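# Move the blue carton from bookcase to desk

## Task

Pull the blue carton out of the line of cartons on the bookcase and set it down on the desk. The brown cartons have to stay exactly where they were, neither moved nor rotated. The robot must not tip over or finish leaning, or the task fails. The result only counts if it holds without the robot supporting it. Finish by opening the gripper and moving the robot away.

## Robot and tools

ROBOT. A simulated Hello Robot Stretch 3 with one arm. It has a two-wheel differential base (0.33 m long, 0.34 m wide), a lift that rides up a mast, and a telescoping arm that reaches out sideways to the robot's RIGHT, ending in a wrist with yaw, pitch and roll and a two-finger gripper. The base cannot drive sideways, so to shift the gripper forward or back you drive the base. Spinning in place pivots about the point midway between the drive wheels, 0.05 m behind the front edge. With the arm pulled in and the wrist folded, a spin sweeps a 0.28 m radius; an unfolded level wrist reaches past that circle. The grip force here is reduced to roughly 25 N per finger pad, so the carton can slip if squeezed poorly.

FRAMES. Base frame: origin on the floor between the drive wheels, x forward, y left, z up. hand_pose is reported in this frame, at the point where the closed fingertips meet; with all wrist joints at zero its x axis points up, y points back along the arm toward the mast, z toward the robot's rear. The odometry frame is the base frame where the scene began; base_odometry counts wheel rotation only, so wheel slip looks like travel. Heading is positive to the left, -3.142 to 3.142.

execute_actions. Argument "actions" is a list holding exactly one action, or empty (then it only reports state and images). Argument "cameras" picks images: "head_camera", "nav_camera", "wrist_camera", or "all"; omitted/null/["all"] gives every camera, [] gives none; an unknown name rejects the call. An action may contain "base", "joints", or both, plus optional "contact_limits"; all parts start at once and may finish at different times.
- "base": exactly one of {"translate_m": d}, a relative straight drive in metres from the base's current position, forward positive, range -1 to 1; or {"rotate_rad": d}, a relative turn in place in radians, counter-clockwise (left) positive, range -3.2 to 3.2. Relative moves count from the base position in the most recent reported state.
- "joints": a single object of absolute targets keyed by joint name (one arm, so one set). lift_m 0 to 1.1 (arm height on mast, metres); arm_m 0 to 0.52 (extension, metres); wrist_yaw_rad -1.345 to 4.42 (0 along the arm, positive swings toward the front, 3.0 folds over the base); wrist_pitch_rad -1.57 to 0.451 (0 level, negative tips fingertips down); wrist_roll_rad -2.911 to 2.911 (0 fingers side by side and level); gripper_m -0.089 to 0.179 (larger is wider; real fingertip gap is about 0.007 smaller when nearly shut, 0.025 smaller when fully open, zero under 0.007); head_pan_rad -3.953 to 1.73 (0 forward, positive left, -1.57 looks along the arm); head_tilt_rad -1.53 to 0.419 (0 level, negative down). Completion tolerances: ±0.004 for lift, arm, gripper; ±0.02 for yaw, roll, pan, tilt; ±0.05 for pitch. Joints you omit may keep pushing toward earlier targets without the status showing it.
- "contact_limits": {"arm_m": n}, n a motor effort percentage 1 to 100; the arm motion halts with contact_stop once effort reaches about n (about -n when retracting). Smaller is softer, but too small halts immediately. It also caps holding force until the next action. Values above the maximum are clipped.
Any action is capped at 15 s. Unknown keys or out-of-range numbers reject the whole call with no motion. If a result reports a stop, the remaining execute_actions, wait and finished_scene calls in that same reply are skipped.

wait: {"seconds": 0 to 10}; commands nothing, returns the same report as an empty action. zoom_image: {"camera": name, "region": [x0, y0, x1, y1]} in pixels of that camera's latest full image, top-left origin, at most 504 by 504. finished_scene: {"scene": number of the current scene}; ends it irreversibly and reports success; call only once the goal is reached and stable. The simulation keeps running while you compose a reply; the robot keeps its last command meanwhile.

RESULT LINES. base_status and joint_status tell how each commanded motion ended: "done" (for the base, wheels turned the commanded amount even if they slipped), "off_target" (stopped short, possibly still pushing), "contact_stop", "time_out", "torque_fault" (old target dropped). on_its_own covers uncommanded parts; "held at" there is the held target, not the actual position. motor_effort is percent of max, positive toward higher joint values, with the action's peak in brackets; readings carry fixed bias and noise. An at-rest effort outside its rest range suggests pushing or carrying. Positive wheel effort pushes forward. turned_by_wheels and turned_by_imu give rotation since last result; base_tilt gives forward/right lean in degrees (a few degrees of fixed bias). lidar_m: 12 distances in metres, 30-degree sectors starting straight ahead and going counter-clockwise (4th left, 7th behind, 10th right), "-" for nothing; scan plane 0.17 m high, range 0.15 to 12 m, misses glass, thin legs and table tops; the mast and low-lift robot parts hide sectors 5, part of 6, 9, 10. wrist_depth_mm (45 to 1000) and head_depth_mm (280 to 4000, image as sent, sideways) are 7x7 grids of median depths from the top left. Calibration data for the cameras is given in OpenCV form; poses shift with joint readings.

SPEED. Base is fast only when stowed (lift_m under 0.30, arm_m under 0.03, wrist_yaw_rad over 2.54); otherwise about 0.10 m/s and 0.63 rad/s.

GRIPPER. Grip by commanding gripper_m below the carton's width (lower squeezes harder, but overly hard squeezing triggers a stall guard that weakens it). Release by commanding at least 0.02 above where contact began. Neither reading nor status confirms a hold. Resend a different value to re-squeeze.

CAUTIONS. Fold or unfold the wrist only with lift_m 0.32 to 0.95, wrist_pitch_rad -0.4 and roll near 0; once folded the lift may go to 0.25. With yaw below -0.4 keep pitch at -0.5 or lower. Arm and lift stop and go slack on firm contact; a slack lift can sink under load or be pushed up by closing fingers on a surface. Base, wrist and head never contact-stop and keep shoving. Wrist servos under sustained strain switch off for 10 s. Pushing with the arm against something solid above about 0.45 m gripper height, raising the contact limit, repeated pushes, driving while the gripper holds or hooks something fixed, or snagging furniture (especially reversing) can tip the robot. If tilted, reverse the last move in small steps, pull the gripper free, and lower lift_m to about 0.2. Avoid dropping, slamming or hard shoves; loose objects may occasionally get nudged.

Each tool is called after ">>>" as name(argument=value, ...), one argument or row to a line, values as JSON.

## Session

>>> execute_actions(
  actions=[],
)

Scene clock: 0.00 s.
base_odometry: x=+0.000 y=+0.000 heading=+0.000 (m, m, rad; odometry frame)
turned_by_wheels: +0.000 (rad since the last result)
turned_by_imu: +0.000 (rad since the last result)
base_tilt: forward=-1.0 right=-0.4 (deg)
lidar_m: 2.09 2.41 2.12 2.52 1.82 1.34 1.37 2.29 1.91 2.26 2.13 2.04
head_depth_mm: 1792 1830 1858 1853 1890 1911 1865 / 1845 1943 1976 1970 1989 2009 1966 / 1836 2022 2056 2080 2128 2154 1979 / 1823 2173 2149 2195 2203 2233 2001 / 1810 2293 2330 2329 2380 2382 2031 / 1804 2479 2464 2516 2518 2553 1995 / 1777 2575 2678 2701 2766 2747 2020
base_status: not commanded
joint_positions: lift_m=+0.431 arm_m=+0.002 wrist_yaw_rad=+3.099 wrist_pitch_rad=-0.623 wrist_roll_rad=-0.011 gripper_m=+0.037 head_pan_rad=-0.007 head_tilt_rad=-0.005
joint_status: not commanded
motor_effort: left_wheel=+0 right_wheel=-1 lift_m=+34 arm_m=+0 wrist_yaw_rad=+0 wrist_pitch_rad=+5 wrist_roll_rad=+0 gripper_m=-1 head_pan_rad=+0 head_tilt_rad=+2 (%)
hand_pose: x=-0.0130 y=+0.0465 z=+0.4009 quat_wxyz=(+0.230, +0.674, +0.204, +0.672) (m; base frame)
wrist_depth_mm: - - - - - - - / 978 985 - - - - - / 824 824 823 836 832 841 850 / 706 715 707 716 723 717 723 / 623 621 619 622 625 629 635 / 551 563 - - 552 559 565 / 500 - - - 501 504 513
pictures: head_camera (sideways: a quarter turn clockwise sets it upright), nav_camera (sideways: a quarter turn counterclockwise sets it upright), wrist_camera
Images, in order (width x height): head_camera 896x504, nav_camera 672x504, wrist_camera 644x364.

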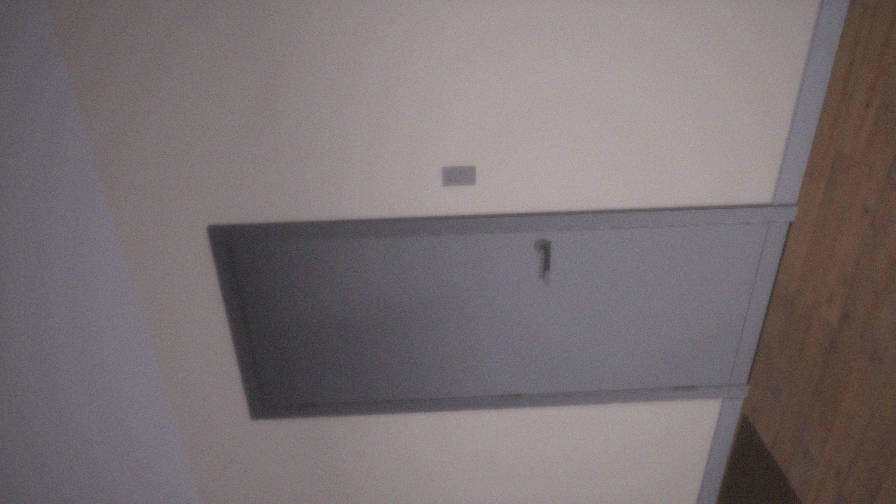

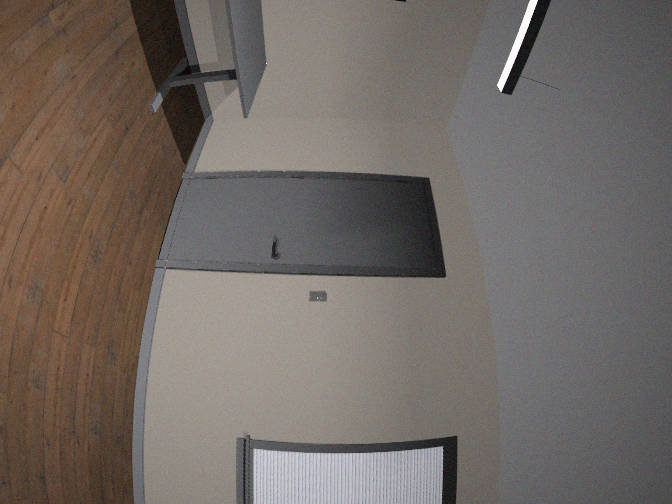

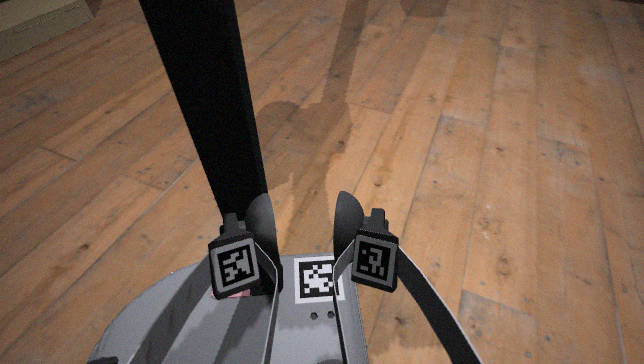

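>>> execute_actions(
  actions=[
    {"joints":{"head_pan_rad":1.3,"head_tilt_rad":-0.4,"wrist_pitch_rad":-0.4}},
  ],
  cameras=["nav_camera"],
)

>>> execute_actions(
  actions=[
    {"joints":{"head_pan_rad":-3.5,"lift_m":0.27}},
  ],
  cameras=["nav_camera","head_camera"],
)

Scene clock: 1.53 s.
base_odometry: x=+0.000 y=+0.000 heading=+0.000 (m, m, rad; odometry frame)
turned_by_wheels: +0.000 (rad since the last result)
turned_by_imu: +0.000 (rad since the last result)
base_tilt: forward=-1.0 right=-0.4 (deg)
lidar_m: 2.10 2.42 2.12 2.52 1.81 1.34 1.37 2.28 1.91 2.26 2.13 2.04
head_depth_mm: 2035 2158 2310 2530 2113 1609 1300 / 2061 2231 2348 2591 2132 1617 1309 / 2124 2303 2469 2657 2125 1632 1308 / 2185 2353 2535 2758 2157 1626 1319 / 2192 2392 2599 2803 2186 1656 1323 / 2283 2457 2659 2849 2174 1640 1334 / 2285 2543 2734 2921 2211 1660 1333
base_status: not commanded
joint_positions: lift_m=+0.431 arm_m=+0.002 wrist_yaw_rad=+3.099 wrist_pitch_rad=-0.424 wrist_roll_rad=-0.011 gripper_m=+0.037 head_pan_rad=+1.293 head_tilt_rad=-0.395
joint_status: all done
motor_effort: left_wheel=+0(0) right_wheel=-1(1) lift_m=+34(34) arm_m=+0(0) wrist_yaw_rad=+0(0) wrist_pitch_rad=+11(11) wrist_roll_rad=+0(0) gripper_m=+0(0) head_pan_rad=+3(40) head_tilt_rad=-2(28) (%)
hand_pose: x=-0.0118 y=+0.0762 z=+0.4427 quat_wxyz=(+0.163, +0.690, +0.135, +0.692) (m; base frame)
wrist_depth_mm: - - - - - - - / - - - - - - - / - - - - - - - / 909 911 - 920 910 904 924 / 758 756 - 762 762 762 761 / 651 646 - 636 640 642 645 / 564 562 579 582 563 565 566
pictures: nav_camera (sideways: a quarter turn counterclockwise sets it upright)
camera_calibration (this result's frames):
nav_camera: T_world_to_cam=[[0.069272, 0.351575, 0.933593, -1.17437], [0.965531, -0.258998, 0.0258925, 0.0183332], [0.250902, 0.899619, -0.357398, 0.422194], [0, 0, 0, 1]] pos_world=[-0.0422799, 0.0378123, 1.2468]
Images, in order (width x height): nav_camera 672x504.

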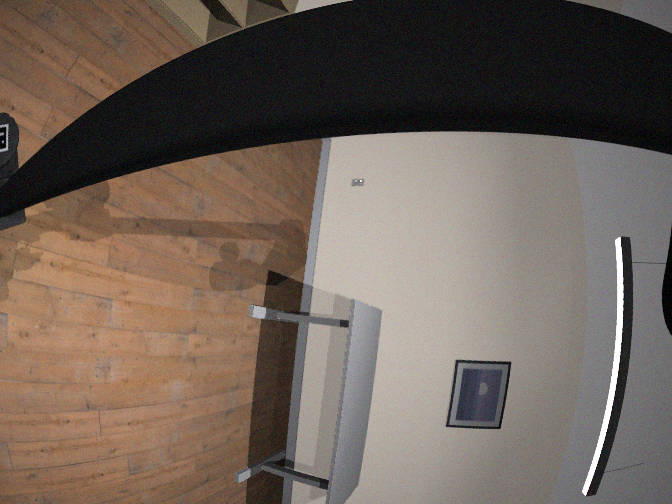

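Scene clock: 4.37 s.
base_odometry: x=+0.000 y=+0.000 heading=+0.000 (m, m, rad; odometry frame)
turned_by_wheels: +0.000 (rad since the last result)
turned_by_imu: +0.000 (rad since the last result)
base_tilt: forward=-1.0 right=-0.4 (deg)
lidar_m: 2.10 2.41 2.12 2.52 1.81 1.34 1.37 2.29 1.90 2.25 2.13 2.04
head_depth_mm: 1385 1484 1608 1642 1700 1596 1295 / 1405 1498 1629 1669 1654 1616 1311 / 1430 1517 1664 1679 1728 1632 1311 / 1432 1559 1688 1688 1750 1633 1313 / 1467 1576 1708 1831 1766 1650 1321 / 1473 1607 1743 1895 2040 1646 1334 / 1499 1636 1765 1937 2055 1651 1329
base_status: not commanded
joint_positions: lift_m=+0.271 arm_m=+0.002 wrist_yaw_rad=+3.099 wrist_pitch_rad=-0.422 wrist_roll_rad=-0.011 gripper_m=+0.037 head_pan_rad=-3.493 head_tilt_rad=-0.395
joint_status: all done
motor_effort: left_wheel=+0(0) right_wheel=+0(0) lift_m=+17(32) arm_m=-1(0) wrist_yaw_rad=+1(1) wrist_pitch_rad=+10(11) wrist_roll_rad=+0(0) gripper_m=-1(1) head_pan_rad=-4(41) head_tilt_rad=-2(2) (%)
hand_pose: x=-0.0118 y=+0.0764 z=+0.2823 quat_wxyz=(+0.162, +0.690, +0.135, +0.692) (m; base frame)
wrist_depth_mm: - - - - - - - / - - - - - - - / 833 831 840 837 839 832 842 / 654 660 - 658 657 658 666 / 541 543 - 542 543 547 553 / 465 - - - 464 461 463 / - - - - 405 407 408
pictures: head_camera (sideways: a quarter turn clockwise sets it upright), nav_camera (sideways: a quarter turn counterclockwise sets it upright)
camera_calibration (this result's frames):
head_camera: T_world_to_cam=[[0.369087, -0.188034, -0.910175, 1.20036], [-0.365429, -0.929803, 0.0439024, -0.0548235], [-0.854538, 0.316401, -0.411892, 0.496707], [0, 0, 0, 1]] pos_world=[-0.0386154, 0.0175739, 1.29953]
nav_camera: T_world_to_cam=[[-0.345816, 0.0948658, 0.933494, -1.17171], [0.328851, 0.944027, 0.025888, 0.0222227], [-0.878788, 0.315933, -0.357657, 0.429423], [0, 0, 0, 1]] pos_world=[-0.035132, -0.0454929, 1.24679]
Images, in order (width x height): head_camera 896x504, nav_camera 672x504.

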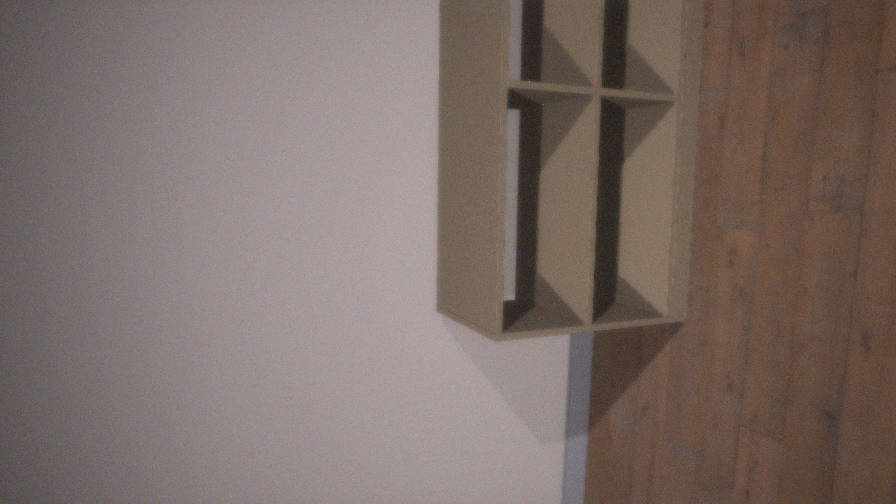

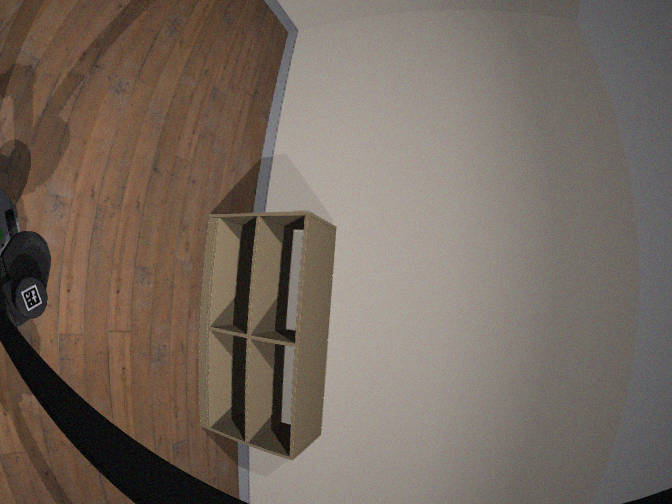

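>>> execute_actions(
  actions=[
    {"joints":{"head_pan_rad":-1.9,"head_tilt_rad":-0.25}},
  ],
  cameras=["nav_camera","head_camera"],
)

Scene clock: 6.00 s.
base_odometry: x=+0.000 y=+0.000 heading=+0.000 (m, m, rad; odometry frame)
turned_by_wheels: +0.000 (rad since the last result)
turned_by_imu: +0.000 (rad since the last result)
base_tilt: forward=-1.0 right=-0.4 (deg)
lidar_m: 2.09 2.42 2.12 2.52 1.81 1.34 1.37 2.28 1.90 2.26 2.13 2.03
head_depth_mm: 1785 1881 1965 2027 2122 1872 1449 / 1803 1920 2018 2054 2179 1881 1466 / 1843 1951 2049 2102 2218 1878 1462 / 1871 1994 2062 2190 2324 1905 1464 / 1897 2027 2115 2254 2384 1918 1475 / 1943 2042 2155 2338 2408 1953 1484 / 1984 2081 2224 2335 2457 1938 1491
base_status: not commanded
joint_positions: lift_m=+0.271 arm_m=+0.002 wrist_yaw_rad=+3.099 wrist_pitch_rad=-0.422 wrist_roll_rad=-0.011 gripper_m=+0.037 head_pan_rad=-1.907 head_tilt_rad=-0.261
joint_status: all done
motor_effort: left_wheel=+0(0) right_wheel=-1(1) lift_m=+17(17) arm_m=+0(0) wrist_yaw_rad=+0(0) wrist_pitch_rad=+10(10) wrist_roll_rad=+0(0) gripper_m=+1(0) head_pan_rad=+4(42) head_tilt_rad=+5(20) (%)
hand_pose: x=-0.0118 y=+0.0764 z=+0.2823 quat_wxyz=(+0.162, +0.690, +0.135, +0.692) (m; base frame)
wrist_depth_mm: - - - - - - - / - - - - - - - / 832 834 828 837 831 845 839 / 659 657 - 670 659 658 665 / 544 541 - 548 544 550 548 / 463 - - - 467 464 467 / - - - - 407 405 404
pictures: head_camera (sideways: a quarter turn clockwise sets it upright), nav_camera (sideways: a quarter turn counterclockwise sets it upright)
camera_calibration (this result's frames):
head_camera: T_world_to_cam=[[0.141062, 0.253115, -0.957097, 1.263], [0.937098, -0.345938, 0.0466271, -0.0663241], [-0.319294, -0.903471, -0.285992, 0.329595], [0, 0, 0, 1]] pos_world=[-0.0107706, -0.0448476, 1.30617]
nav_camera: T_world_to_cam=[[-0.0473752, -0.225982, 0.972979, -1.2251], [-0.947575, 0.318322, 0.0277944, 0.0275224], [-0.316001, -0.920654, -0.229215, 0.258825], [0, 0, 0, 1]] pos_world=[0.0498292, -0.0473231, 1.25056]
Images, in order (width x height): head_camera 896x504, nav_camera 672x504.

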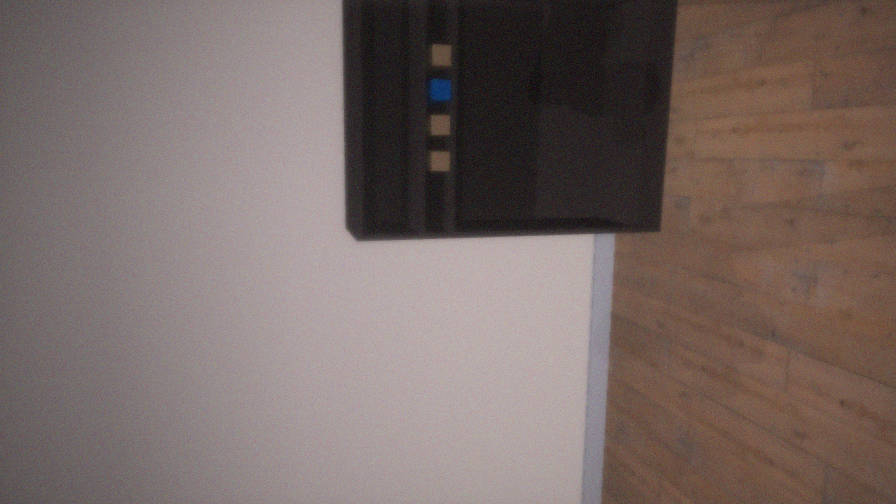

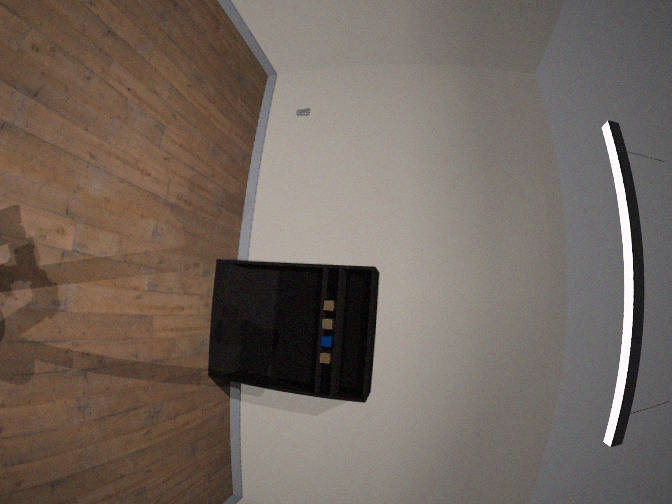

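>>> execute_actions(
  actions=[
    {"base":{"rotate_rad":0.92}},
  ],
  cameras=[],
)

>>> execute_actions(
  actions=[
    {"base":{"translate_m":-1.0}},
  ],
  cameras=[],
)

>>> execute_actions(
  actions=[
    {"base":{"translate_m":-0.25}},
  ],
  cameras=[],
)

>>> execute_actions(
  actions=[
    {"base":{"rotate_rad":-1.43},"joints":{"head_pan_rad":-1.57,"head_tilt_rad":-0.7}},
  ],
  cameras=["head_camera"],
)

>>> execute_actions(
  actions=[
    {"joints":{"lift_m":0.66}},
  ],
  cameras=[],
)

>>> execute_actions(
  actions=[
    {"joints":{"wrist_yaw_rad":0,"gripper_m":0.11}},
  ],
  cameras=[],
)

>>> execute_actions(
  actions=[
    {"joints":{"wrist_pitch_rad":0.02}},
  ],
)

Scene clock: 8.87 s.
base_odometry: x=+0.000 y=+0.000 heading=+0.920 (m, m, rad; odometry frame)
turned_by_wheels: +0.920 (rad since the last result)
turned_by_imu: +0.918 (rad since the last result)
base_tilt: forward=-1.0 right=-0.5 (deg)
lidar_m: 2.12 2.61 1.55 1.34 1.74 2.15 1.93 1.90 2.24 2.04 2.05 2.41
head_depth_mm: 2387 2463 2633 2741 2604 1864 1461 / 2223 2363 2524 2655 2664 1872 1457 / 2074 2197 2333 2466 2518 1890 1467 / 1984 2073 2192 2294 2416 1901 1469 / 1869 1952 2053 2152 2268 1905 1477 / 1776 1869 1958 2022 2147 1955 1486 / 1689 1764 1839 1950 2028 1955 1486
base_status: done
joint_positions: lift_m=+0.271 arm_m=+0.002 wrist_yaw_rad=+3.099 wrist_pitch_rad=-0.422 wrist_roll_rad=-0.011 gripper_m=+0.037 head_pan_rad=-1.907 head_tilt_rad=-0.260
joint_status: not commanded
motor_effort: left_wheel=-3(13) right_wheel=+2(9) lift_m=+17(17) arm_m=-1(0) wrist_yaw_rad=+0(0) wrist_pitch_rad=+10(10) wrist_roll_rad=+0(0) gripper_m=+0(1) head_pan_rad=+4(4) head_tilt_rad=+5(5) (%)
hand_pose: x=-0.0118 y=+0.0764 z=+0.2823 quat_wxyz=(+0.162, +0.690, +0.135, +0.692) (m; base frame)
wrist_depth_mm: - - - - - - - / - - - - - - - / 834 835 830 849 828 836 846 / 661 658 - 651 657 662 659 / 544 547 - 548 546 549 550 / 463 - - - 469 466 465 / - - - - 405 405 408
pictures: none
No camera images: the call's "cameras" was empty. Leave "cameras" out to get every camera's image.

Scene clock: 13.90 s.
base_odometry: x=-0.606 y=-0.795 heading=+0.920 (m, m, rad; odometry frame)
turned_by_wheels: +0.000 (rad since the last result)
turned_by_imu: -0.002 (rad since the last result)
base_tilt: forward=-1.0 right=-0.4 (deg)
lidar_m: 3.38 2.13 1.28 1.39 1.58 1.32 0.95 0.99 1.49 2.19 2.20 2.71
head_depth_mm: 1343 1405 1475 1535 1618 1657 1443 / 1535 1615 1683 1757 1881 1826 1467 / 1782 1857 1977 2077 2224 1897 1466 / 2092 2191 2281 2425 2540 1907 1481 / 2020 2106 2218 2351 2424 1917 1482 / 1896 2015 2098 2208 2313 1923 1493 / 1829 1899 2005 2088 2197 1933 1483
base_status: done
joint_positions: lift_m=+0.271 arm_m=+0.002 wrist_yaw_rad=+3.099 wrist_pitch_rad=-0.422 wrist_roll_rad=-0.011 gripper_m=+0.037 head_pan_rad=-1.907 head_tilt_rad=-0.260
joint_status: not commanded
motor_effort: left_wheel=-3(13) right_wheel=+2(4) lift_m=+17(17) arm_m=-1(0) wrist_yaw_rad=+0(0) wrist_pitch_rad=+10(10) wrist_roll_rad=+0(0) gripper_m=-1(0) head_pan_rad=+3(4) head_tilt_rad=+5(5) (%)
hand_pose: x=-0.0118 y=+0.0764 z=+0.2823 quat_wxyz=(+0.162, +0.690, +0.135, +0.692) (m; base frame)
wrist_depth_mm: - - - - - - - / - - - - - - - / 824 833 828 838 831 845 843 / 650 657 - 667 663 667 661 / 541 545 - 545 543 542 545 / 462 - - - 464 462 465 / - - - - 405 405 401
pictures: none
No camera images: the call's "cameras" was empty. Leave "cameras" out to get every camera's image.

Scene clock: 16.57 s.
base_odometry: x=-0.758 y=-0.994 heading=+0.920 (m, m, rad; odometry frame)
turned_by_wheels: +0.000 (rad since the last result)
turned_by_imu: +0.000 (rad since the last result)
base_tilt: forward=-1.0 right=-0.4 (deg)
lidar_m: 3.36 2.32 1.38 1.54 1.55 0.71 0.76 0.79 1.18 2.23 2.25 2.77
head_depth_mm: 1065 1118 1171 1216 1279 1342 1357 / 1216 1275 1336 1409 1482 1566 1466 / 1403 1476 1565 1656 1785 1789 1456 / 1670 1752 1880 2029 2200 1914 1477 / 1997 2122 2213 2354 2428 1919 1477 / 1944 2040 2130 2249 2337 1928 1484 / 1885 1948 2011 2129 2193 1946 1498
base_status: done
joint_positions: lift_m=+0.271 arm_m=+0.002 wrist_yaw_rad=+3.099 wrist_pitch_rad=-0.422 wrist_roll_rad=-0.011 gripper_m=+0.037 head_pan_rad=-1.907 head_tilt_rad=-0.260
joint_status: not commanded
motor_effort: left_wheel=-2(13) right_wheel=+1(6) lift_m=+17(17) arm_m=+0(1) wrist_yaw_rad=+0(0) wrist_pitch_rad=+10(10) wrist_roll_rad=+0(0) gripper_m=+1(1) head_pan_rad=+3(3) head_tilt_rad=+5(5) (%)
hand_pose: x=-0.0118 y=+0.0764 z=+0.2823 quat_wxyz=(+0.162, +0.690, +0.135, +0.692) (m; base frame)
wrist_depth_mm: - - - - - - - / - - - - - - - / 832 830 840 841 843 845 843 / 658 661 - 661 657 659 654 / 542 547 - 544 547 541 551 / 464 - - - 463 464 463 / - - - - 403 404 406
pictures: none
No camera images: the call's "cameras" was empty. Leave "cameras" out to get every camera's image.

Scene clock: 18.90 s.
base_odometry: x=-0.757 y=-0.994 heading=-0.510 (m, m, rad; odometry frame)
turned_by_wheels: -1.430 (rad since the last result)
turned_by_imu: -1.425 (rad since the last result)
base_tilt: forward=-1.0 right=-0.4 (deg)
lidar_m: 2.24 2.32 3.12 3.83 1.81 1.38 1.53 1.37 0.70 0.91 0.80 1.35
head_depth_mm: 782 705 787 806 1396 1304 1126 / 779 715 832 838 1292 1233 1130 / 775 718 843 818 1336 1253 1129 / 776 680 846 815 1342 1258 1134 / 772 688 850 821 1338 1263 1136 / 769 693 859 798 1340 1271 1140 / 769 699 863 800 1242 1263 1135
base_status: done
joint_positions: lift_m=+0.271 arm_m=+0.002 wrist_yaw_rad=+3.099 wrist_pitch_rad=-0.422 wrist_roll_rad=-0.011 gripper_m=+0.037 head_pan_rad=-1.577 head_tilt_rad=-0.692
joint_status: all done
motor_effort: left_wheel=+3(17) right_wheel=-3(9) lift_m=+17(18) arm_m=-1(1) wrist_yaw_rad=+0(0) wrist_pitch_rad=+10(10) wrist_roll_rad=+0(0) gripper_m=+0(1) head_pan_rad=+4(26) head_tilt_rad=-4(30) (%)
hand_pose: x=-0.0118 y=+0.0763 z=+0.2823 quat_wxyz=(+0.162, +0.690, +0.135, +0.692) (m; base frame)
wrist_depth_mm: - - - - - - - / - - - - - - - / 822 833 834 827 843 844 846 / 661 657 - 658 658 656 668 / 543 546 - 548 543 546 544 / 465 - - - 464 464 468 / - - - - 407 407 405
pictures: head_camera (sideways: a quarter turn clockwise sets it upright)
camera_calibration (this result's frames):
head_camera: T_world_to_cam=[[0.053545, 0.659027, -0.750211, 0.993703], [0.998536, -0.0410812, 0.0351808, -0.0517737], [-0.00763454, -0.750997, -0.660262, 0.814683], [0, 0, 0, 1]] pos_world=[0.00470976, -0.0451799, 1.28521]
Images, in order (width x height): head_camera 896x504.

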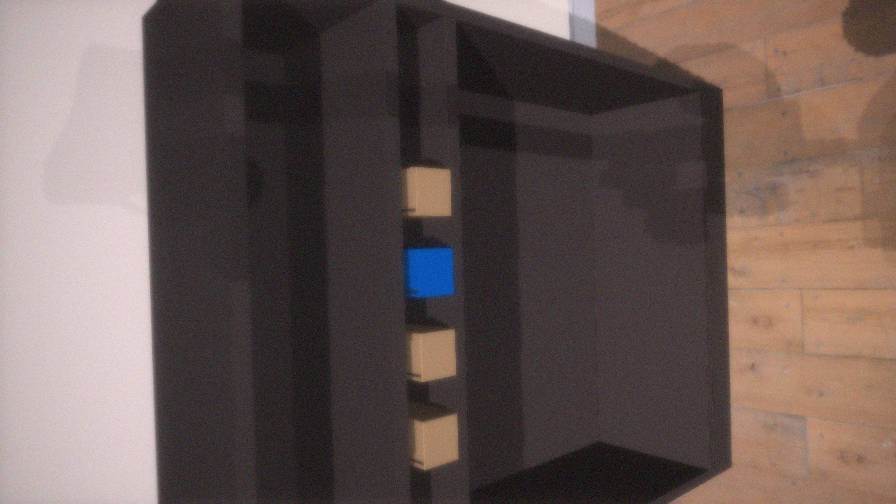

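Scene clock: 23.27 s.
base_odometry: x=-0.757 y=-0.994 heading=-0.510 (m, m, rad; odometry frame)
turned_by_wheels: +0.000 (rad since the last result)
turned_by_imu: +0.000 (rad since the last result)
base_tilt: forward=-1.0 right=-0.4 (deg)
lidar_m: 2.23 2.31 3.12 3.81 1.81 1.38 1.54 1.37 0.71 0.91 0.80 1.34
head_depth_mm: 781 710 790 805 1394 1304 1163 / 777 713 835 838 1291 1235 1173 / 776 719 840 811 1330 1265 1158 / 776 680 848 816 1348 1262 1180 / 775 687 854 821 1345 1263 1156 / 770 694 859 795 1358 1254 1140 / 769 700 864 800 1250 1252 1143
base_status: not commanded
joint_positions: lift_m=+0.659 arm_m=+0.002 wrist_yaw_rad=+3.099 wrist_pitch_rad=-0.422 wrist_roll_rad=-0.011 gripper_m=+0.037 head_pan_rad=-1.577 head_tilt_rad=-0.692
joint_status: all done
motor_effort: left_wheel=+3(2) right_wheel=-3(4) lift_m=+50(49) arm_m=-1(1) wrist_yaw_rad=+1(1) wrist_pitch_rad=+10(10) wrist_roll_rad=+0(0) gripper_m=+0(0) head_pan_rad=+3(3) head_tilt_rad=-4(4) (%)
hand_pose: x=-0.0118 y=+0.0764 z=+0.6712 quat_wxyz=(+0.162, +0.690, +0.134, +0.692) (m; base frame)
wrist_depth_mm: - - - - - - - / - - - - - - - / - - - - - - - / - - - - - - - / - - - - - - - / 903 900 - 888 889 903 909 / 783 781 792 796 775 787 791
pictures: none
No camera images: the call's "cameras" was empty. Leave "cameras" out to get every camera's image.

Scene clock: 25.83 s.
base_odometry: x=-0.757 y=-0.994 heading=-0.510 (m, m, rad; odometry frame)
turned_by_wheels: +0.000 (rad since the last result)
turned_by_imu: +0.000 (rad since the last result)
base_tilt: forward=-0.9 right=-0.4 (deg)
lidar_m: 2.23 2.31 3.11 3.81 1.81 1.38 1.53 1.37 0.71 0.91 0.80 1.34
head_depth_mm: 783 710 787 811 1387 1300 1175 / 779 718 837 837 1296 1236 1167 / 775 719 840 813 1331 1276 - / 776 678 844 816 1335 1257 1134 / 773 685 852 819 1341 1258 1143 / 768 691 861 799 1355 1262 1140 / 763 702 863 799 1244 1261 1140
base_status: not commanded
joint_positions: lift_m=+0.659 arm_m=+0.002 wrist_yaw_rad=+0.003 wrist_pitch_rad=-0.422 wrist_roll_rad=-0.011 gripper_m=+0.110 head_pan_rad=-1.577 head_tilt_rad=-0.692
joint_status: all done
motor_effort: left_wheel=+3(3) right_wheel=-4(2) lift_m=+49(50) arm_m=-1(1) wrist_yaw_rad=-2(0) wrist_pitch_rad=+10(10) wrist_roll_rad=+0(0) gripper_m=+1(100) head_pan_rad=+3(4) head_tilt_rad=-4(4) (%)
hand_pose: x=-0.0207 y=-0.3713 z=+0.6712 quat_wxyz=(+0.696, +0.150, -0.687, -0.146) (m; base frame)
wrist_depth_mm: 578 584 593 596 599 451 662 / 592 649 646 655 649 455 727 / 596 714 722 730 708 528 823 / 590 781 812 818 792 867 924 / 617 807 888 894 903 - - / 839 756 795 782 778 908 921 / 781 752 762 750 763 798 789
pictures: none
No camera images: the call's "cameras" was empty. Leave "cameras" out to get every camera's image.

Scene clock: 26.90 s.
base_odometry: x=-0.757 y=-0.994 heading=-0.510 (m, m, rad; odometry frame)
turned_by_wheels: +0.000 (rad since the last result)
turned_by_imu: +0.000 (rad since the last result)
base_tilt: forward=-0.9 right=-0.4 (deg)
lidar_m: 2.23 2.31 3.12 3.81 1.81 1.38 1.54 1.37 0.71 0.91 0.80 1.34
head_depth_mm: 784 706 786 810 1388 1309 1167 / 781 715 837 837 1285 1237 1171 / 777 720 839 812 1327 1233 - / 773 681 845 821 1343 1265 1113 / 770 687 852 818 1359 1271 1132 / 769 692 860 797 1352 1261 1138 / 762 701 863 798 1246 1252 1135
base_status: not commanded
joint_positions: lift_m=+0.659 arm_m=+0.002 wrist_yaw_rad=+0.003 wrist_pitch_rad=-0.007 wrist_roll_rad=-0.011 gripper_m=+0.110 head_pan_rad=-1.577 head_tilt_rad=-0.692
joint_status: all done
motor_effort: left_wheel=+3(3) right_wheel=-3(3) lift_m=+50(49) arm_m=-1(1) wrist_yaw_rad=-2(2) wrist_pitch_rad=+12(11) wrist_roll_rad=+0(0) gripper_m=+0(1) head_pan_rad=+4(4) head_tilt_rad=-4(4) (%)
hand_pose: x=-0.0206 y=-0.4034 z=+0.7724 quat_wxyz=(+0.711, +0.004, -0.703, -0.001) (m; base frame)
wrist_depth_mm: 580 598 598 599 608 452 670 / 537 616 612 618 617 402 693 / 521 394 410 394 636 429 726 / 536 674 669 674 677 463 754 / 584 689 700 706 714 493 776 / 583 713 731 728 733 590 829 / 536 742 751 763 761 547 866
pictures: head_camera (sideways: a quarter turn clockwise sets it upright), nav_camera (sideways: a quarter turn counterclockwise sets it upright), wrist_camera
camera_calibration (this result's frames):
head_camera: T_world_to_cam=[[0.0535448, 0.659027, -0.750211, 0.993703], [0.998536, -0.0410809, 0.0351808, -0.0517737], [-0.00763427, -0.750997, -0.660262, 0.814683], [0, 0, 0, 1]] pos_world=[0.00470978, -0.0451799, 1.28521]
nav_camera: T_world_to_cam=[[0.0261987, -0.614775, 0.788268, -0.984573], [-0.999656, -0.0168387, 0.0200917, 0.0378817], [0.000921567, -0.788523, -0.615004, 0.758906], [0, 0, 0, 1]] pos_world=[0.0629638, -0.00623763, 1.24208]
wrist_camera: T_world_to_cam=[[-0.998779, 0.045591, -0.0190198, 0.00371129], [0.0288971, 0.226941, -0.97348, 0.870473], [-0.0400656, -0.972841, -0.227981, -0.0494741], [0, 0, 0, 1]] pos_world=[-0.0234296, -0.245845, 0.836179]
Images, in order (width x height): head_camera 896x504, nav_camera 672x504, wrist_camera 644x364.

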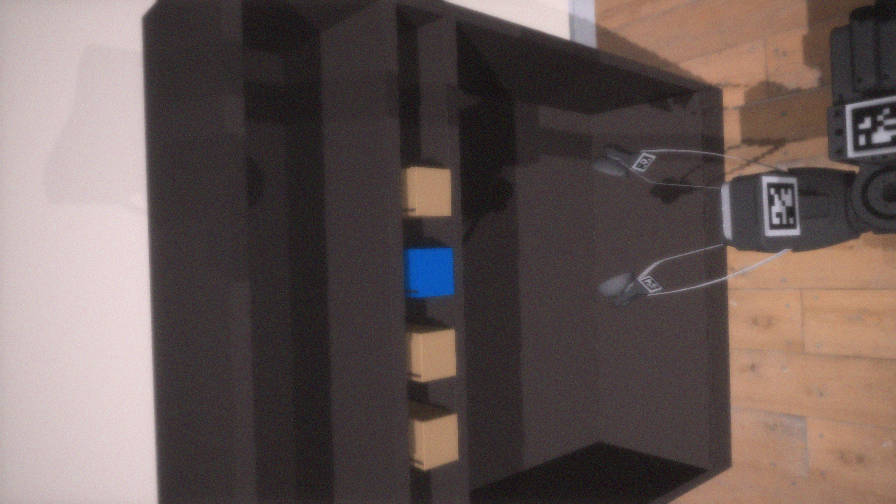

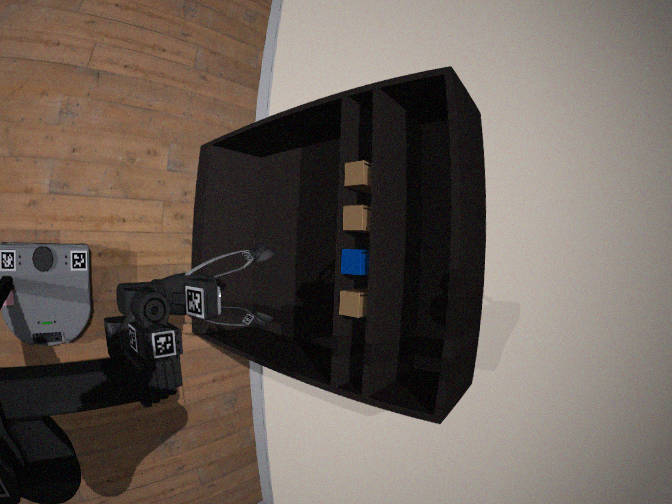

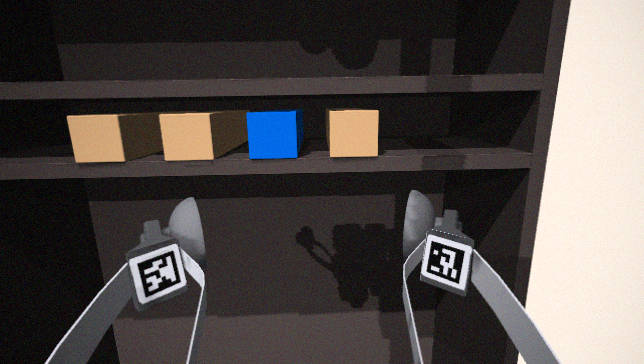

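>>> execute_actions(
  actions=[
    {"base":{"translate_m":0.043},"joints":{"lift_m":0.685,"arm_m":0.16,"gripper_m":0.09}},
  ],
  cameras=["wrist_camera","head_camera"],
)

Scene clock: 29.67 s.
base_odometry: x=-0.720 y=-1.015 heading=-0.510 (m, m, rad; odometry frame)
turned_by_wheels: +0.000 (rad since the last result)
turned_by_imu: +0.000 (rad since the last result)
base_tilt: forward=-1.0 right=-0.5 (deg)
lidar_m: 2.19 2.27 3.08 3.35 1.84 1.42 1.58 1.37 0.73 0.91 0.77 1.34
head_depth_mm: 782 707 832 833 1080 1297 - / 781 714 837 838 1298 - 1124 / 778 719 842 785 1293 - 1131 / 776 680 844 807 1331 1265 1137 / 771 686 852 811 1342 1263 1134 / 770 690 860 797 1348 1263 1140 / 764 700 866 829 1135 1256 1146
base_status: done
joint_positions: lift_m=+0.684 arm_m=+0.160 wrist_yaw_rad=+0.002 wrist_pitch_rad=-0.005 wrist_roll_rad=-0.011 gripper_m=+0.090 head_pan_rad=-1.577 head_tilt_rad=-0.692
joint_status: all done
motor_effort: left_wheel=+3(9) right_wheel=-4(5) lift_m=+50(51) arm_m=+5(6) wrist_yaw_rad=-1(2) wrist_pitch_rad=+11(12) wrist_roll_rad=+0(0) gripper_m=+0(100) head_pan_rad=+4(4) head_tilt_rad=-4(4) (%)
hand_pose: x=-0.0209 y=-0.5607 z=+0.7977 quat_wxyz=(+0.711, +0.003, -0.703, -0.001) (m; base frame)
wrist_depth_mm: 452 458 458 461 464 465 360 / 474 468 473 476 478 480 344 / 260 248 266 238 239 468 346 / 242 244 264 245 247 361 332 / 254 256 259 259 260 262 264 / 524 550 558 555 566 508 368 / 513 573 579 581 588 544 365
pictures: head_camera (sideways: a quarter turn clockwise sets it upright), wrist_camera
camera_calibration (this result's frames):
head_camera: T_world_to_cam=[[0.0535445, 0.659027, -0.750211, 0.993703], [0.998536, -0.0410805, 0.0351808, -0.0517737], [-0.007634, -0.750997, -0.660262, 0.814682], [0, 0, 0, 1]] pos_world=[0.0047098, -0.0451799, 1.28521]
wrist_camera: T_world_to_cam=[[-0.998718, 0.0468732, -0.0190946, 0.0118084], [0.0291981, 0.225413, -0.973826, 0.930305], [-0.0413421, -0.973135, -0.226493, -0.198082], [0, 0, 0, 1]] pos_world=[-0.023559, -0.403017, 0.861316]
Images, in order (width x height): head_camera 896x504, wrist_camera 644x364.

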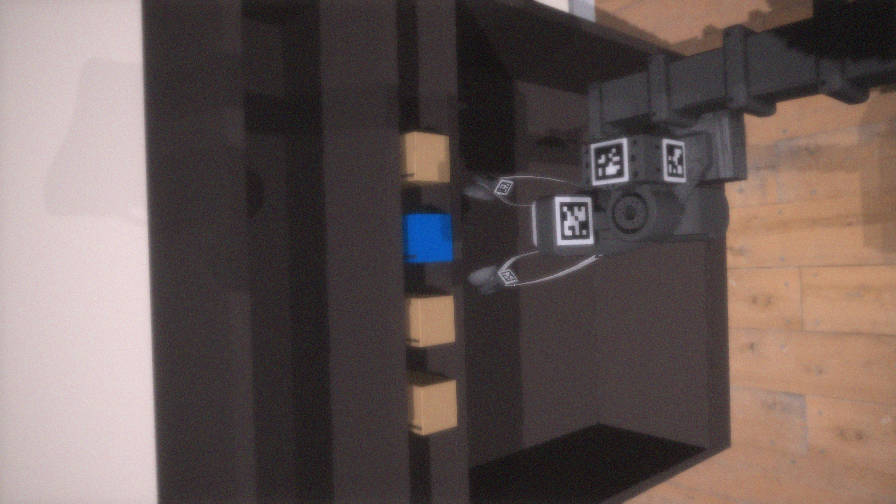

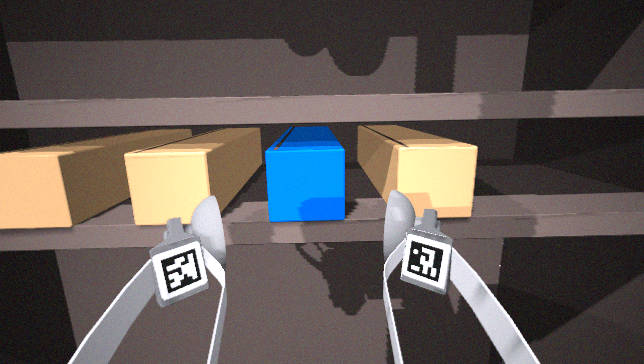

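>>> execute_actions(
  actions=[
    {"joints":{"lift_m":0.692,"arm_m":0.225,"gripper_m":0.083}},
  ],
  cameras=["wrist_camera","head_camera"],
)

Scene clock: 31.57 s.
base_odometry: x=-0.720 y=-1.015 heading=-0.510 (m, m, rad; odometry frame)
turned_by_wheels: +0.000 (rad since the last result)
turned_by_imu: +0.000 (rad since the last result)
base_tilt: forward=-1.1 right=-0.4 (deg)
lidar_m: 2.19 2.27 3.09 3.36 1.84 1.42 1.58 1.37 0.73 0.91 0.77 1.34
head_depth_mm: 784 705 830 832 1075 1314 - / 779 717 835 837 - 1228 1115 / 776 721 845 802 - 1255 1136 / 773 679 847 776 1375 1254 1127 / 772 686 849 811 1343 1256 1137 / 771 694 859 796 1364 1261 1135 / 766 700 863 829 1140 1263 1138
base_status: not commanded
joint_positions: lift_m=+0.691 arm_m=+0.225 wrist_yaw_rad=+0.002 wrist_pitch_rad=-0.005 wrist_roll_rad=-0.011 gripper_m=+0.083 head_pan_rad=-1.577 head_tilt_rad=-0.692
joint_status: all done
motor_effort: left_wheel=+3(3) right_wheel=-3(3) lift_m=+50(52) arm_m=+5(5) wrist_yaw_rad=-2(1) wrist_pitch_rad=+11(11) wrist_roll_rad=+0(0) gripper_m=+0(100) head_pan_rad=+4(3) head_tilt_rad=-4(4) (%)
hand_pose: x=-0.0209 y=-0.6257 z=+0.8048 quat_wxyz=(+0.711, +0.003, -0.703, -0.001) (m; base frame)
wrist_depth_mm: 397 399 403 405 407 407 361 / 411 414 416 417 422 423 361 / 173 172 173 175 176 177 178 / 224 178 237 181 213 182 339 / 213 182 187 185 188 187 236 / 194 193 196 196 500 200 200 / 495 500 506 509 514 509 368
pictures: head_camera (sideways: a quarter turn clockwise sets it upright), wrist_camera
camera_calibration (this result's frames):
head_camera: T_world_to_cam=[[0.0535446, 0.659027, -0.750211, 0.993703], [0.998536, -0.0410806, 0.0351808, -0.0517737], [-0.00763409, -0.750997, -0.660262, 0.814683], [0, 0, 0, 1]] pos_world=[0.00470979, -0.0451799, 1.28521]
wrist_camera: T_world_to_cam=[[-0.998718, 0.0468894, -0.0190977, 0.0149975], [0.0292021, 0.22535, -0.97384, 0.951765], [-0.0413591, -0.973149, -0.22643, -0.259809], [0, 0, 0, 1]] pos_world=[-0.0235607, -0.468016, 0.868325]
Images, in order (width x height): head_camera 896x504, wrist_camera 644x364.

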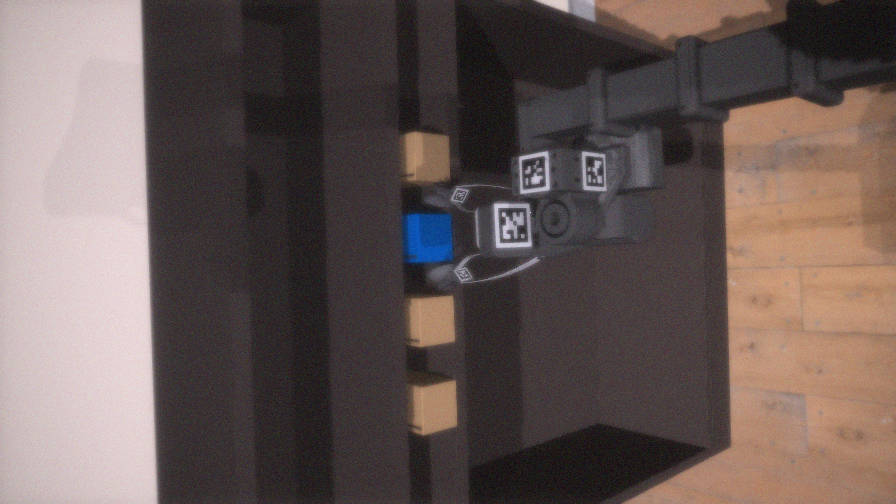

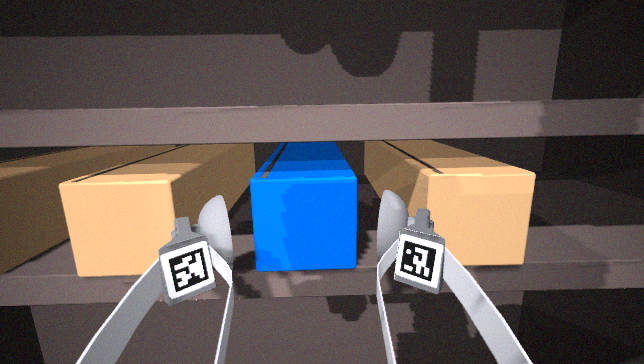

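>>> execute_actions(
  actions=[
    {"base":{"translate_m":0.002},"joints":{"arm_m":0.27,"gripper_m":0.077}},
  ],
  cameras=["wrist_camera","head_camera"],
)

Scene clock: 33.17 s.
base_odometry: x=-0.718 y=-1.016 heading=-0.510 (m, m, rad; odometry frame)
turned_by_wheels: +0.000 (rad since the last result)
turned_by_imu: +0.000 (rad since the last result)
base_tilt: forward=-1.1 right=-0.5 (deg)
lidar_m: 2.19 2.27 3.08 3.35 1.84 1.42 1.58 1.37 0.73 0.91 0.77 1.34
head_depth_mm: 781 708 828 831 1080 1310 - / 779 716 836 809 - 1254 1118 / 780 718 843 763 - 1250 1136 / 775 681 846 765 1343 1269 1133 / 769 686 853 794 1347 1259 1140 / 767 694 859 795 1346 1263 1140 / 766 701 866 831 1128 1270 1144
base_status: done
joint_positions: lift_m=+0.691 arm_m=+0.270 wrist_yaw_rad=+0.002 wrist_pitch_rad=-0.005 wrist_roll_rad=-0.011 gripper_m=+0.077 head_pan_rad=-1.577 head_tilt_rad=-0.692
joint_status: all done
motor_effort: left_wheel=+2(9) right_wheel=-2(6) lift_m=+50(50) arm_m=+5(6) wrist_yaw_rad=-1(2) wrist_pitch_rad=+11(11) wrist_roll_rad=+0(0) gripper_m=+0(100) head_pan_rad=+4(4) head_tilt_rad=-4(4) (%)
hand_pose: x=-0.0209 y=-0.6707 z=+0.8048 quat_wxyz=(+0.711, +0.003, -0.703, -0.001) (m; base frame)
wrist_depth_mm: 358 360 361 366 365 368 365 / 370 372 374 373 377 379 365 / 128 129 129 130 131 132 133 / 212 174 231 165 219 158 334 / 134 139 136 136 156 139 141 / 139 141 143 142 162 144 153 / 150 152 152 153 154 155 156
pictures: head_camera (sideways: a quarter turn clockwise sets it upright), wrist_camera
camera_calibration (this result's frames):
head_camera: T_world_to_cam=[[0.0535448, 0.659027, -0.750211, 0.993703], [0.998536, -0.041081, 0.0351808, -0.0517737], [-0.00763436, -0.750997, -0.660262, 0.814683], [0, 0, 0, 1]] pos_world=[0.00470977, -0.0451799, 1.28521]
wrist_camera: T_world_to_cam=[[-0.998717, 0.0468963, -0.0190977, 0.0171102], [0.0292036, 0.22535, -0.97384, 0.961905], [-0.0413658, -0.973149, -0.22643, -0.303597], [0, 0, 0, 1]] pos_world=[-0.0235614, -0.513012, 0.868325]
Images, in order (width x height): head_camera 896x504, wrist_camera 644x364.

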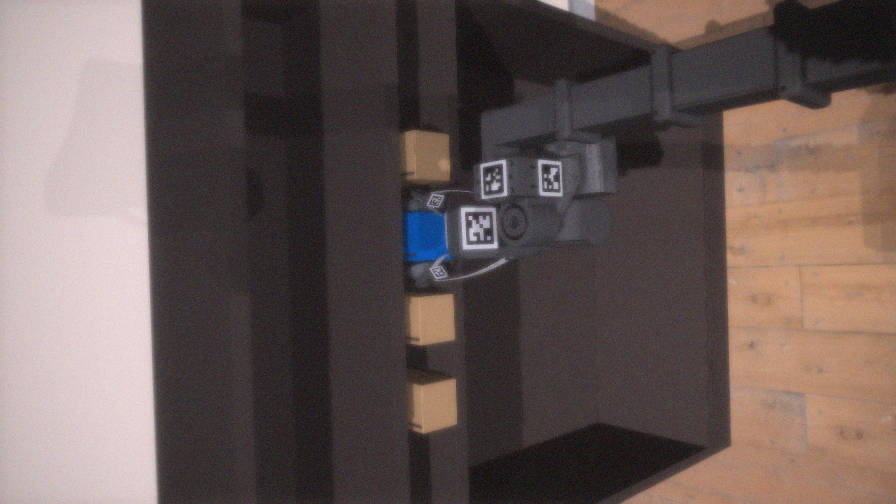

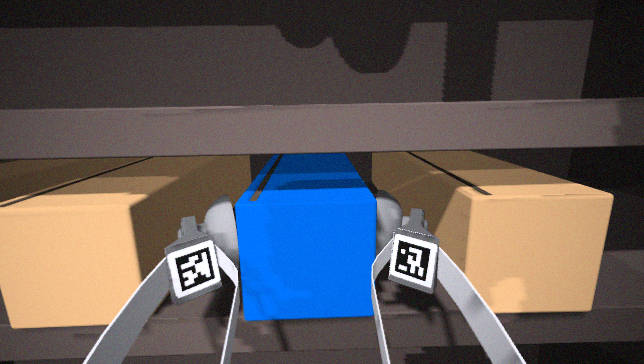

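>>> execute_actions(
  actions=[
    {"joints":{"arm_m":0.32},"contact_limits":{"arm_m":12}},
  ],
  cameras=["wrist_camera","head_camera"],
)

Scene clock: 34.67 s.
base_odometry: x=-0.718 y=-1.016 heading=-0.510 (m, m, rad; odometry frame)
turned_by_wheels: +0.000 (rad since the last result)
turned_by_imu: +0.000 (rad since the last result)
base_tilt: forward=-1.0 right=-0.4 (deg)
lidar_m: 2.19 2.26 3.08 3.36 1.84 1.41 1.58 1.37 0.73 0.91 0.77 1.34
head_depth_mm: 785 708 835 836 1082 1305 - / 779 715 836 810 1257 1238 1108 / 777 717 838 759 1372 1252 1125 / 773 678 848 796 1348 1256 1138 / 770 688 848 822 1342 1261 1138 / 765 691 855 796 1351 1263 1139 / 763 698 858 828 1138 1268 1148
base_status: not commanded
joint_positions: lift_m=+0.691 arm_m=+0.313 wrist_yaw_rad=+0.004 wrist_pitch_rad=-0.006 wrist_roll_rad=-0.011 gripper_m=+0.077 head_pan_rad=-1.577 head_tilt_rad=-0.692
joint_status: arm_m contact_stop (moved +0.043 of +0.050)
on_its_own: arm_m is slack since a contact_stop, until your next command for it (your +0.320 is given up)
motor_effort: left_wheel=+4(4) right_wheel=-5(6) lift_m=+50(50) arm_m=+0(11) wrist_yaw_rad=-2(3) wrist_pitch_rad=+11(12) wrist_roll_rad=+0(0) gripper_m=-27(29) head_pan_rad=+3(3) head_tilt_rad=-4(4) (%)
contact_limits: arm_m 12 (drawing in: default 29, maximum 48; extending or still: default 39, maximum 65)
hand_pose: x=-0.0205 y=-0.7141 z=+0.8046 quat_wxyz=(+0.711, +0.004, -0.703, -0.001) (m; base frame)
wrist_depth_mm: 320 320 322 324 325 327 327 / 332 334 333 336 336 338 335 / 86 87 87 88 88 89 89 / 152 151 138 129 163 138 137 / 112 141 99 98 105 118 94 / 111 131 97 98 154 110 96 / - 136 102 102 128 125 101
pictures: head_camera (sideways: a quarter turn clockwise sets it upright), wrist_camera
camera_calibration (this result's frames):
head_camera: T_world_to_cam=[[0.0535377, 0.659237, -0.750027, 0.993464], [0.998537, -0.0410781, 0.035171, -0.0517609], [-0.00762368, -0.750813, -0.660471, 0.814955], [0, 0, 0, 1]] pos_world=[0.00471038, -0.0451753, 1.2852]
wrist_camera: T_world_to_cam=[[-0.998793, 0.0452702, -0.019068, 0.0183751], [0.0288329, 0.226013, -0.973698, 0.971872], [-0.0397699, -0.973072, -0.227045, -0.345259], [0, 0, 0, 1]] pos_world=[-0.0233999, -0.55645, 0.86827]
Images, in order (width x height): head_camera 896x504, wrist_camera 644x364.

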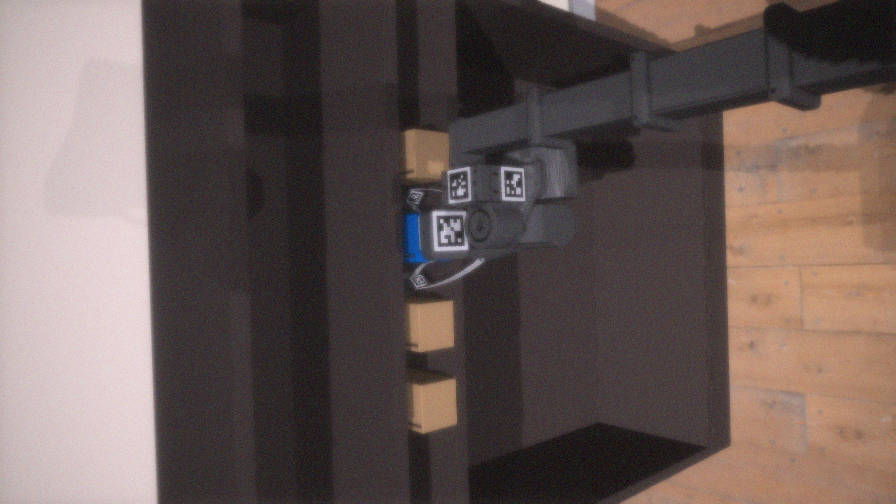

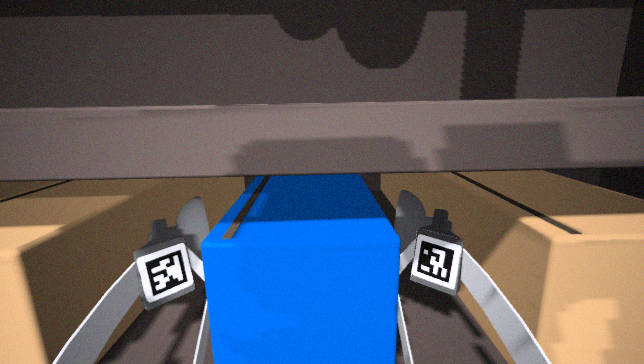

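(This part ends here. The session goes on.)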